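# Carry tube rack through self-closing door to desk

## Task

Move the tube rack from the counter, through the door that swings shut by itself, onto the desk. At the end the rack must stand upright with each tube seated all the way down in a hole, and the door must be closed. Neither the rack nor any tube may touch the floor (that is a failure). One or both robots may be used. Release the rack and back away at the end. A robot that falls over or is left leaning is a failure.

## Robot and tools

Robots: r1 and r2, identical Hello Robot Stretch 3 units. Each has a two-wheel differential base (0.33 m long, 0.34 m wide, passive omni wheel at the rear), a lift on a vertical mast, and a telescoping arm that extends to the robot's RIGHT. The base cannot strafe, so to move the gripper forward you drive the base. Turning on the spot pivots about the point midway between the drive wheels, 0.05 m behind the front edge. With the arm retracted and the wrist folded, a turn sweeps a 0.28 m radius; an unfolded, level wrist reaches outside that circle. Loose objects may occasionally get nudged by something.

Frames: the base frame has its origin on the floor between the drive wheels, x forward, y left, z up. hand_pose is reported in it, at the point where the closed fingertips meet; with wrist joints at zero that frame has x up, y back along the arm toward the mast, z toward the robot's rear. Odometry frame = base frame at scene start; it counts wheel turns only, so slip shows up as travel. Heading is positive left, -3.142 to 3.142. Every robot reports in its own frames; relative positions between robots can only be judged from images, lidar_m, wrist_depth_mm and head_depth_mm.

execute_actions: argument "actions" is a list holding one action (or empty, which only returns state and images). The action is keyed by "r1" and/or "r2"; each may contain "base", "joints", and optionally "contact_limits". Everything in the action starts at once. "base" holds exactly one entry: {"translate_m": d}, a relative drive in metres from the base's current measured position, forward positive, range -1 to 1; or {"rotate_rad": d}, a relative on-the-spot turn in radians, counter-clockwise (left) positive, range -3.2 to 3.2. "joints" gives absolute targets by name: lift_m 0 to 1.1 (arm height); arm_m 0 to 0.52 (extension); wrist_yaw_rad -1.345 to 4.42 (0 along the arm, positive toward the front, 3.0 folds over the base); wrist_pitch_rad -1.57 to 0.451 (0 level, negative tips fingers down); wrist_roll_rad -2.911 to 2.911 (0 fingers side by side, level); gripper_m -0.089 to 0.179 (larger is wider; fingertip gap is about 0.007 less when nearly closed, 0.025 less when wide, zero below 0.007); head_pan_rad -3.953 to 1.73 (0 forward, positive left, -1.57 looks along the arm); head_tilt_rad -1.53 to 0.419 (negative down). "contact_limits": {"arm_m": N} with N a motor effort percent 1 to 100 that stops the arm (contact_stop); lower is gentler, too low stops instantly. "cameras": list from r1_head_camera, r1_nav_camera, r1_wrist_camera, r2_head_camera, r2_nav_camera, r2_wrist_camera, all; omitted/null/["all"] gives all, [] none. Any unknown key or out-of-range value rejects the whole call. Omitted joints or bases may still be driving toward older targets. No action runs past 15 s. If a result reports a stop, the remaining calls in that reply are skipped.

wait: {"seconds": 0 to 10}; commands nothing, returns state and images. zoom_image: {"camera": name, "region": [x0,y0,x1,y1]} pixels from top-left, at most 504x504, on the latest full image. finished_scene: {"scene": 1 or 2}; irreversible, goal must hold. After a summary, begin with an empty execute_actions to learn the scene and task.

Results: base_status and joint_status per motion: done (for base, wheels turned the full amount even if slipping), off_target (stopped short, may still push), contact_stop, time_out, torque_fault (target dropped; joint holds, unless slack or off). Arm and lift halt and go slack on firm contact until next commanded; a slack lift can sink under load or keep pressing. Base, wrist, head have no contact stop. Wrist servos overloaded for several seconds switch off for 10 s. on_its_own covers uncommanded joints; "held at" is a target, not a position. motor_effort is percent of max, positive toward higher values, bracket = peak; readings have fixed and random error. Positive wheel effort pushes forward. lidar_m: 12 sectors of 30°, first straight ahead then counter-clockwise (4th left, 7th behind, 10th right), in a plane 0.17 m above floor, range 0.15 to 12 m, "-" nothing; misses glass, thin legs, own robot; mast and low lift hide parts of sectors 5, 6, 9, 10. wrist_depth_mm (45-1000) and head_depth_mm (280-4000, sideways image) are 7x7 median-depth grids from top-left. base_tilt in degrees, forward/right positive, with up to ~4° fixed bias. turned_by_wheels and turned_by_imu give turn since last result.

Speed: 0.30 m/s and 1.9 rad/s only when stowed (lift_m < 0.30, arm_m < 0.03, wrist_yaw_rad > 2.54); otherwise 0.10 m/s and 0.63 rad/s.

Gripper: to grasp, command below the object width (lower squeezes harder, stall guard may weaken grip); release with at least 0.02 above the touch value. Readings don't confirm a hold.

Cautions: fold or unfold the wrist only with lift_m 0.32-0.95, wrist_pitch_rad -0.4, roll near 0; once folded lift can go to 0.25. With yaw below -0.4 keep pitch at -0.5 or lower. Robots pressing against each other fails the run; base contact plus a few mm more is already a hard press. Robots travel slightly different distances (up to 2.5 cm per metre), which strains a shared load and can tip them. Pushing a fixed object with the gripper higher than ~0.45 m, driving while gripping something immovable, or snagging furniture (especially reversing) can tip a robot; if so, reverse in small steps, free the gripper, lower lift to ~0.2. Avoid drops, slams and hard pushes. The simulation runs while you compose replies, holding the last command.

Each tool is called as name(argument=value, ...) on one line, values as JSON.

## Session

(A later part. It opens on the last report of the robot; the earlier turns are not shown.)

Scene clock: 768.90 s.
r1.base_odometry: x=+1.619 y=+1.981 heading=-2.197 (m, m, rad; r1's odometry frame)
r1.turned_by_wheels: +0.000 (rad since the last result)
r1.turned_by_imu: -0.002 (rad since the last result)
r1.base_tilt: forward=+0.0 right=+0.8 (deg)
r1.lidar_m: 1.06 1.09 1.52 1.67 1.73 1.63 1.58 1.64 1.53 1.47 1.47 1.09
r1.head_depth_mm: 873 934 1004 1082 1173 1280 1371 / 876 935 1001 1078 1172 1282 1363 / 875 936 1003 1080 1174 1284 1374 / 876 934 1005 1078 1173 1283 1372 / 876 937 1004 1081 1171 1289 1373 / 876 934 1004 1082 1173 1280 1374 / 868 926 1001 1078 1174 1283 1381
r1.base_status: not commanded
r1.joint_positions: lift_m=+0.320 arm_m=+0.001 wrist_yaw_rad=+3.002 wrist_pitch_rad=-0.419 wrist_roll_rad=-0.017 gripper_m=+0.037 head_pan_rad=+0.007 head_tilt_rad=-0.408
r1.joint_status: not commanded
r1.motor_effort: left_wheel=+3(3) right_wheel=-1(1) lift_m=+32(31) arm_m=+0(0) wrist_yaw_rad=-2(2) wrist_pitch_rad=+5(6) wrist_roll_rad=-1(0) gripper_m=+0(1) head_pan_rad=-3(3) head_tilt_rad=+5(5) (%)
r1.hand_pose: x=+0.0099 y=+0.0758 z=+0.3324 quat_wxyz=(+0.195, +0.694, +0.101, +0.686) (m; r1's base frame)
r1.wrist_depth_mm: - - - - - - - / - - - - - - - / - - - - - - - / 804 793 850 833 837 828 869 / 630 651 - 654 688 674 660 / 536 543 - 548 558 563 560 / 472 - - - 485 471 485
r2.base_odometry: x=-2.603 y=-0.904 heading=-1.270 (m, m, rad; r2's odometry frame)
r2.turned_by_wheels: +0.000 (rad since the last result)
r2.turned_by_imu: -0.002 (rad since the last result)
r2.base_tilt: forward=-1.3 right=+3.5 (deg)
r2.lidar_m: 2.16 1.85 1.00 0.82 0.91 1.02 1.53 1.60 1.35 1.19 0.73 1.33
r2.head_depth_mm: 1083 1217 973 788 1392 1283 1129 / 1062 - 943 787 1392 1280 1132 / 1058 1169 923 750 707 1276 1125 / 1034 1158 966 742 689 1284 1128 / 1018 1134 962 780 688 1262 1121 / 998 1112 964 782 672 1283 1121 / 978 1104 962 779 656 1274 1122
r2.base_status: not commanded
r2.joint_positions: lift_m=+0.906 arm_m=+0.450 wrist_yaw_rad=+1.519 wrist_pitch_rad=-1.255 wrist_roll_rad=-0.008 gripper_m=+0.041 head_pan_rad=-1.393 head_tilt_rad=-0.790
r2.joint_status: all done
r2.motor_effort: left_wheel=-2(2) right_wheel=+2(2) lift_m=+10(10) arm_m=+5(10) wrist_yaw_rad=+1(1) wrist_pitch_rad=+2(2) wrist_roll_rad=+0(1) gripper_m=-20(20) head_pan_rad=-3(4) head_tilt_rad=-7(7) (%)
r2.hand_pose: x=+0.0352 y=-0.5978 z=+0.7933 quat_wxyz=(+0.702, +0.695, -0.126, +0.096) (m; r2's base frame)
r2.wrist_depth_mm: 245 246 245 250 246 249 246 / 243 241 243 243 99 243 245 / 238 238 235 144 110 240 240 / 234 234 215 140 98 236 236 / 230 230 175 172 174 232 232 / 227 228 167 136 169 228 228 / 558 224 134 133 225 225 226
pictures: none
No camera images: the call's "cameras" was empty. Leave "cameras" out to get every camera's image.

execute_actions(actions=[{"r2":{"joints":{"lift_m":0.889}}}], cameras=[])

execute_actions(actions=[{"r2":{"joints":{"gripper_m":0.16}}}], cameras=["r2_head_camera","r2_wrist_camera"])

Scene clock: 774.07 s.
r1.base_odometry: x=+1.619 y=+1.981 heading=-2.197 (m, m, rad; r1's odometry frame)
r1.turned_by_wheels: +0.000 (rad since the last result)
r1.turned_by_imu: -0.001 (rad since the last result)
r1.base_tilt: forward=+0.0 right=+0.8 (deg)
r1.lidar_m: 1.06 1.09 1.52 1.67 1.73 1.63 1.57 1.64 1.52 1.47 1.48 1.09
r1.head_depth_mm: 875 935 1004 1082 1171 1282 1368 / 873 933 1006 1077 1174 1282 1370 / 876 935 1006 1078 1173 1282 1375 / 874 932 1001 1084 1172 1280 1374 / 876 934 1001 1081 1171 1278 1372 / 878 939 1006 1079 1173 1279 1370 / 869 926 999 1078 1175 1284 1371
r1.base_status: not commanded
r1.joint_positions: lift_m=+0.320 arm_m=+0.001 wrist_yaw_rad=+3.002 wrist_pitch_rad=-0.419 wrist_roll_rad=-0.017 gripper_m=+0.037 head_pan_rad=+0.007 head_tilt_rad=-0.408
r1.joint_status: not commanded
r1.motor_effort: left_wheel=+3(3) right_wheel=-1(2) lift_m=+32(32) arm_m=+0(1) wrist_yaw_rad=-1(1) wrist_pitch_rad=+5(5) wrist_roll_rad=+0(1) gripper_m=+1(0) head_pan_rad=-3(3) head_tilt_rad=+5(5) (%)
r1.hand_pose: x=+0.0099 y=+0.0758 z=+0.3324 quat_wxyz=(+0.195, +0.694, +0.101, +0.686) (m; r1's base frame)
r1.wrist_depth_mm: - - - - - - - / - - - - - - - / - - - - - - - / 811 806 823 828 811 859 845 / 642 639 - 662 689 669 673 / 544 546 - 551 551 561 565 / 461 - - - 472 485 481
r2.base_odometry: x=-2.603 y=-0.904 heading=-1.270 (m, m, rad; r2's odometry frame)
r2.turned_by_wheels: +0.000 (rad since the last result)
r2.turned_by_imu: -0.001 (rad since the last result)
r2.base_tilt: forward=-1.3 right=+3.5 (deg)
r2.lidar_m: 2.14 1.85 0.99 0.82 0.91 1.02 1.52 1.60 1.34 1.19 0.73 1.33
r2.head_depth_mm: 1096 - 975 787 1402 1288 1127 / 1072 - 941 789 1387 1279 1133 / 1062 1166 921 745 708 1278 1124 / 1041 1164 950 745 690 1277 1125 / 1018 1140 965 781 687 1270 1122 / 998 1114 967 779 671 1273 1123 / 981 1108 964 778 655 1275 1125
r2.base_status: not commanded
r2.joint_positions: lift_m=+0.890 arm_m=+0.450 wrist_yaw_rad=+1.519 wrist_pitch_rad=-1.255 wrist_roll_rad=-0.008 gripper_m=+0.041 head_pan_rad=-1.393 head_tilt_rad=-0.790
r2.joint_status: all done
r2.motor_effort: left_wheel=-2(2) right_wheel=+2(2) lift_m=+10(10) arm_m=+5(6) wrist_yaw_rad=+1(1) wrist_pitch_rad=+2(2) wrist_roll_rad=+0(1) gripper_m=-20(20) head_pan_rad=-5(3) head_tilt_rad=-7(7) (%)
r2.hand_pose: x=+0.0352 y=-0.5978 z=+0.7773 quat_wxyz=(+0.702, +0.695, -0.126, +0.096) (m; r2's base frame)
r2.wrist_depth_mm: 229 229 229 231 231 232 232 / 225 226 226 229 99 227 228 / 221 222 220 97 110 224 224 / 220 219 213 139 98 221 221 / 216 215 175 173 174 216 218 / 212 212 168 136 168 213 214 / 210 209 134 133 208 210 211
pictures: none
No camera images: the call's "cameras" was empty. Leave "cameras" out to get every camera's image.

Scene clock: 775.77 s.
r1.base_odometry: x=+1.619 y=+1.981 heading=-2.197 (m, m, rad; r1's odometry frame)
r1.turned_by_wheels: +0.000 (rad since the last result)
r1.turned_by_imu: +0.000 (rad since the last result)
r1.base_tilt: forward=-0.1 right=+0.8 (deg)
r1.lidar_m: 1.05 1.08 1.52 1.67 1.72 1.63 1.58 1.64 1.53 1.48 1.48 1.09
r1.head_depth_mm: 875 934 1000 1079 1172 1280 1367 / 877 932 1002 1079 1175 1283 1367 / 876 937 1001 1083 1170 1277 1370 / 878 936 1004 1077 1172 1281 1380 / 876 936 1007 1079 1169 1284 1373 / 876 939 1002 1080 1176 1282 1371 / 867 926 999 1082 1169 1276 1375
r1.base_status: not commanded
r1.joint_positions: lift_m=+0.320 arm_m=+0.001 wrist_yaw_rad=+3.002 wrist_pitch_rad=-0.419 wrist_roll_rad=-0.017 gripper_m=+0.037 head_pan_rad=+0.007 head_tilt_rad=-0.408
r1.joint_status: not commanded
r1.motor_effort: left_wheel=+4(3) right_wheel=-1(1) lift_m=+31(33) arm_m=-1(0) wrist_yaw_rad=-2(2) wrist_pitch_rad=+5(5) wrist_roll_rad=+0(0) gripper_m=+1(0) head_pan_rad=-3(3) head_tilt_rad=+5(4) (%)
r1.hand_pose: x=+0.0099 y=+0.0758 z=+0.3324 quat_wxyz=(+0.195, +0.694, +0.101, +0.686) (m; r1's base frame)
r1.wrist_depth_mm: - - - - - - - / - - - - - - - / - - - - - - - / 805 799 812 833 822 828 848 / 640 660 - 653 678 674 672 / 536 538 - 548 556 556 567 / 468 - - - 479 486 486
r2.base_odometry: x=-2.603 y=-0.904 heading=-1.270 (m, m, rad; r2's odometry frame)
r2.turned_by_wheels: +0.000 (rad since the last result)
r2.turned_by_imu: +0.000 (rad since the last result)
r2.base_tilt: forward=-1.4 right=+3.5 (deg)
r2.lidar_m: 2.15 1.85 0.99 0.82 0.91 1.02 1.52 1.60 1.35 1.19 0.73 1.33
r2.head_depth_mm: 1098 - 974 788 1398 1289 1135 / 1066 - 938 787 1389 1278 1132 / 1056 1166 922 743 707 1282 1130 / 1036 1163 966 745 687 1280 1127 / 1017 1140 969 782 687 1264 1124 / 994 1117 966 780 672 1276 1128 / 979 1110 962 780 653 1278 1123
r2.base_status: not commanded
r2.joint_positions: lift_m=+0.890 arm_m=+0.450 wrist_yaw_rad=+1.519 wrist_pitch_rad=-1.255 wrist_roll_rad=-0.008 gripper_m=+0.160 head_pan_rad=-1.393 head_tilt_rad=-0.790
r2.joint_status: all done
r2.motor_effort: left_wheel=-2(3) right_wheel=+2(2) lift_m=+10(10) arm_m=+6(5) wrist_yaw_rad=+1(1) wrist_pitch_rad=+2(2) wrist_roll_rad=+0(0) gripper_m=+0(97) head_pan_rad=-3(3) head_tilt_rad=-7(7) (%)
r2.hand_pose: x=+0.0352 y=-0.5978 z=+0.7773 quat_wxyz=(+0.702, +0.695, -0.126, +0.096) (m; r2's base frame)
r2.wrist_depth_mm: 229 229 230 231 230 231 231 / 226 224 225 227 101 228 228 / 221 222 222 147 121 224 226 / 218 218 217 98 98 218 220 / 215 215 214 176 215 218 217 / - 212 211 140 211 - 212 / 209 209 138 137 209 209 212
pictures: r2_head_camera (sideways: a quarter turn clockwise sets it upright), r2_wrist_camera
camera_calibration (this result's frames):
r2_head_camera: T_world_to_cam=[[-0.0919571, 0.699237, -0.708951, 0.943564], [0.991426, 0.130672, 0.000284837, -0.00424485], [0.092839, -0.702846, -0.705258, 0.881056], [0, 0, 0, 1]] pos_world=[0.00917951, -0.0399741, 1.29031]
r2_wrist_camera: T_world_to_cam=[[-0.0237149, -0.999163, 0.0333382, -0.629665], [-0.991827, 0.0193329, -0.126113, 0.175986], [0.125363, -0.0360565, -0.991455, 0.904909], [0, 0, 0, 1]] pos_world=[0.0461728, -0.599913, 0.940363]
Images, in order (width x height): r2_head_camera 896x504, r2_wrist_camera 644x364.

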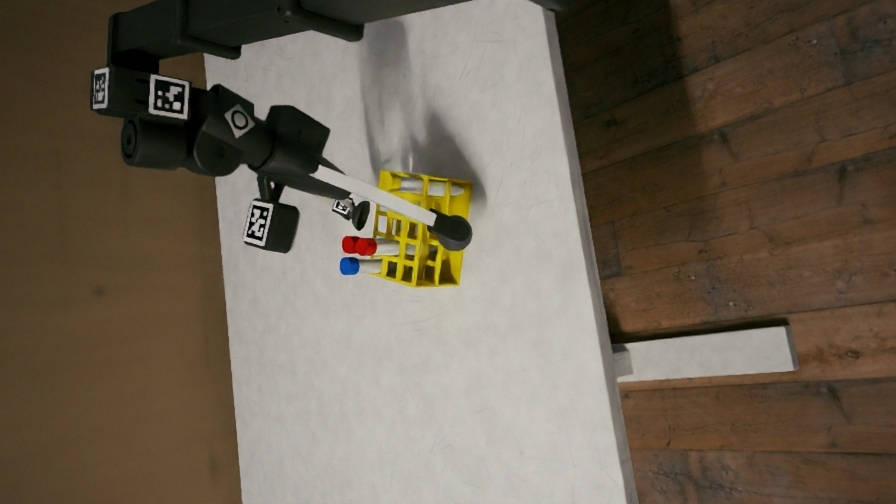

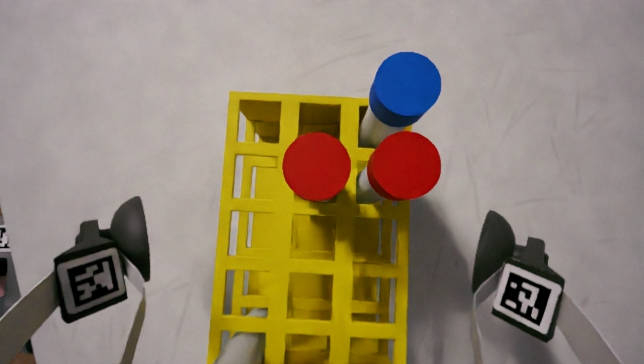

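execute_actions(actions=[{"r2":{"joints":{"lift_m":1.01}}}], cameras=[])

execute_actions(actions=[{"r2":{"base":{"translate_m":-0.2},"joints":{"arm_m":0.05,"head_pan_rad":-1.2,"head_tilt_rad":-0.7}}}], cameras=["r2_head_camera","r1_nav_camera"])

Scene clock: 784.83 s.
r1.base_odometry: x=+1.619 y=+1.981 heading=-2.197 (m, m, rad; r1's odometry frame)
r1.turned_by_wheels: +0.000 (rad since the last result)
r1.turned_by_imu: -0.001 (rad since the last result)
r1.base_tilt: forward=-0.1 right=+0.8 (deg)
r1.lidar_m: 1.06 1.09 1.52 1.67 1.73 1.63 1.58 1.64 1.52 1.48 1.48 1.09
r1.head_depth_mm: 874 936 1002 1079 1176 1279 1373 / 876 935 1001 1079 1171 1278 1372 / 876 933 1004 1083 1173 1281 1366 / 876 934 1002 1081 1174 1286 1372 / 876 937 1002 1084 1172 1275 1370 / 874 936 1000 1075 1172 1281 1368 / 867 926 1002 1081 1173 1284 1369
r1.base_status: not commanded
r1.joint_positions: lift_m=+0.320 arm_m=+0.001 wrist_yaw_rad=+3.002 wrist_pitch_rad=-0.419 wrist_roll_rad=-0.017 gripper_m=+0.037 head_pan_rad=+0.007 head_tilt_rad=-0.408
r1.joint_status: not commanded
r1.motor_effort: left_wheel=+3(3) right_wheel=-1(2) lift_m=+32(32) arm_m=+0(0) wrist_yaw_rad=-2(1) wrist_pitch_rad=+5(5) wrist_roll_rad=+0(0) gripper_m=+0(0) head_pan_rad=-3(3) head_tilt_rad=+5(5) (%)
r1.hand_pose: x=+0.0099 y=+0.0758 z=+0.3324 quat_wxyz=(+0.195, +0.694, +0.101, +0.686) (m; r1's base frame)
r1.wrist_depth_mm: - - - - - - - / - - - - - - - / - - - - - - - / 798 800 827 833 846 857 851 / 642 648 - 665 707 680 675 / 536 554 - 554 552 557 557 / 463 - - - 476 472 481
r2.base_odometry: x=-2.603 y=-0.904 heading=-1.270 (m, m, rad; r2's odometry frame)
r2.turned_by_wheels: +0.000 (rad since the last result)
r2.turned_by_imu: -0.001 (rad since the last result)
r2.base_tilt: forward=-1.4 right=+3.5 (deg)
r2.lidar_m: 2.15 1.85 0.99 0.82 0.91 1.02 1.52 1.60 1.34 1.19 0.73 1.33
r2.head_depth_mm: 1124 1217 974 787 1394 1279 1130 / - 1165 971 784 1388 1281 1130 / 1052 1181 956 743 706 1279 1121 / 1031 1162 984 752 691 1275 1124 / 1019 1141 969 782 687 1268 1125 / 997 1112 964 780 670 1276 1123 / 977 1107 965 778 655 1277 1123
r2.base_status: not commanded
r2.joint_positions: lift_m=+1.009 arm_m=+0.450 wrist_yaw_rad=+1.519 wrist_pitch_rad=-1.255 wrist_roll_rad=-0.008 gripper_m=+0.160 head_pan_rad=-1.393 head_tilt_rad=-0.790
r2.joint_status: all done
r2.motor_effort: left_wheel=-2(2) right_wheel=+2(2) lift_m=+40(44) arm_m=+5(6) wrist_yaw_rad=+1(1) wrist_pitch_rad=+2(2) wrist_roll_rad=-1(0) gripper_m=+0(0) head_pan_rad=-4(3) head_tilt_rad=-7(7) (%)
r2.hand_pose: x=+0.0352 y=-0.5978 z=+0.8969 quat_wxyz=(+0.702, +0.695, -0.126, +0.096) (m; r2's base frame)
r2.wrist_depth_mm: - 355 354 354 356 352 355 / - 350 351 354 346 349 353 / - 341 344 345 345 344 346 / - 335 338 260 338 341 338 / - 330 335 259 333 336 333 / - 324 326 253 328 - 328 / - 324 321 324 322 323 325
pictures: none
No camera images: the call's "cameras" was empty. Leave "cameras" out to get every camera's image.

Scene clock: 788.97 s.
r1.base_odometry: x=+1.619 y=+1.981 heading=-2.197 (m, m, rad; r1's odometry frame)
r1.turned_by_wheels: +0.000 (rad since the last result)
r1.turned_by_imu: -0.001 (rad since the last result)
r1.base_tilt: forward=+0.0 right=+0.8 (deg)
r1.lidar_m: 1.06 1.08 1.52 1.67 1.72 1.63 1.58 1.64 1.53 1.47 1.48 1.09
r1.head_depth_mm: 874 933 1004 1074 1170 1283 1367 / 873 933 999 1084 1171 1281 1372 / 876 935 1005 1080 1169 1283 1369 / 873 938 1004 1081 1172 1286 1376 / 878 936 1003 1080 1172 1281 1371 / 877 936 1002 1080 1174 1285 1372 / 869 928 1000 1080 1170 1279 1375
r1.base_status: not commanded
r1.joint_positions: lift_m=+0.320 arm_m=+0.001 wrist_yaw_rad=+3.002 wrist_pitch_rad=-0.419 wrist_roll_rad=-0.017 gripper_m=+0.037 head_pan_rad=+0.007 head_tilt_rad=-0.408
r1.joint_status: not commanded
r1.motor_effort: left_wheel=+3(2) right_wheel=-1(1) lift_m=+32(33) arm_m=+0(1) wrist_yaw_rad=-1(2) wrist_pitch_rad=+5(5) wrist_roll_rad=+0(0) gripper_m=+0(1) head_pan_rad=-3(3) head_tilt_rad=+5(5) (%)
r1.hand_pose: x=+0.0099 y=+0.0758 z=+0.3324 quat_wxyz=(+0.195, +0.694, +0.101, +0.686) (m; r1's base frame)
r1.wrist_depth_mm: - - - - - - - / - - - - - - - / - - - - - - - / 786 799 811 824 844 836 831 / 651 657 - 663 697 663 662 / 541 547 - 560 555 559 566 / 464 - - - 475 481 487
r2.base_odometry: x=-2.662 y=-0.713 heading=-1.270 (m, m, rad; r2's odometry frame)
r2.turned_by_wheels: +0.000 (rad since the last result)
r2.turned_by_imu: -0.001 (rad since the last result)
r2.base_tilt: forward=-1.4 right=+3.5 (deg)
r2.lidar_m: 2.28 1.71 0.92 0.81 0.85 0.95 1.41 1.41 1.23 1.25 0.82 1.40
r2.head_depth_mm: 1055 1189 1168 894 - - 1163 / 1050 1195 1123 865 743 - 1139 / 1052 1184 1120 861 - 1310 1180 / 1049 1186 1117 799 740 1334 1154 / 1051 1179 1114 789 722 1333 1157 / 1049 1180 1117 860 718 1303 1145 / 1043 1179 1108 858 719 1333 1154
r2.base_status: done
r2.joint_positions: lift_m=+1.009 arm_m=+0.050 wrist_yaw_rad=+1.519 wrist_pitch_rad=-1.255 wrist_roll_rad=-0.008 gripper_m=+0.160 head_pan_rad=-1.207 head_tilt_rad=-0.705
r2.joint_status: all done
r2.motor_effort: left_wheel=-2(5) right_wheel=+2(3) lift_m=+40(40) arm_m=-5(8) wrist_yaw_rad=+1(1) wrist_pitch_rad=+2(2) wrist_roll_rad=+0(0) gripper_m=+0(0) head_pan_rad=+4(24) head_tilt_rad=+3(19) (%)
r2.hand_pose: x=+0.0352 y=-0.1985 z=+0.8969 quat_wxyz=(+0.702, +0.695, -0.126, +0.096) (m; r2's base frame)
r2.wrist_depth_mm: - - - - - 361 360 / - - - - - 363 355 / - - - - - - 348 / - - - - - - 342 / - - - - - - 337 / - - - - - - 332 / - - - - - - 330
pictures: r1_nav_camera (sideways: a quarter turn counterclockwise sets it upright), r2_head_camera (sideways: a quarter turn clockwise sets it upright)
camera_calibration (this result's frames):
r1_nav_camera: T_world_to_cam=[[0.420071, -0.0333625, 0.906878, -1.13981], [0.0137276, -0.998976, -0.0431093, 0.107046], [0.907387, 0.0305583, -0.419183, 0.502777], [0, 0, 0, 1]] pos_world=[0.0211169, 0.0535458, 1.24904]
r2_head_camera: T_world_to_cam=[[-0.197433, 0.610989, -0.766624, 1.01937], [0.949967, 0.312322, 0.00426653, -0.00917592], [0.242041, -0.727425, -0.642082, 0.797973], [0, 0, 0, 1]] pos_world=[0.016833, -0.0394953, 1.29388]
Images, in order (width x height): r1_nav_camera 672x504, r2_head_camera 896x504.

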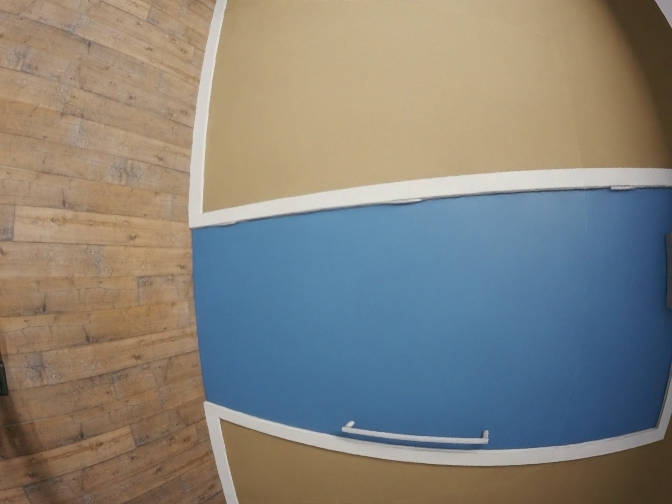

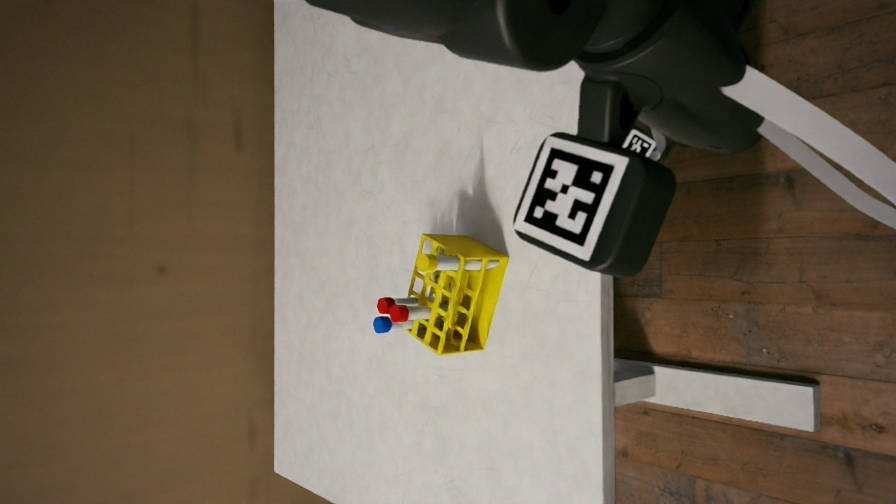

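finished_scene(scene=1)

The scene is finished: the task was done.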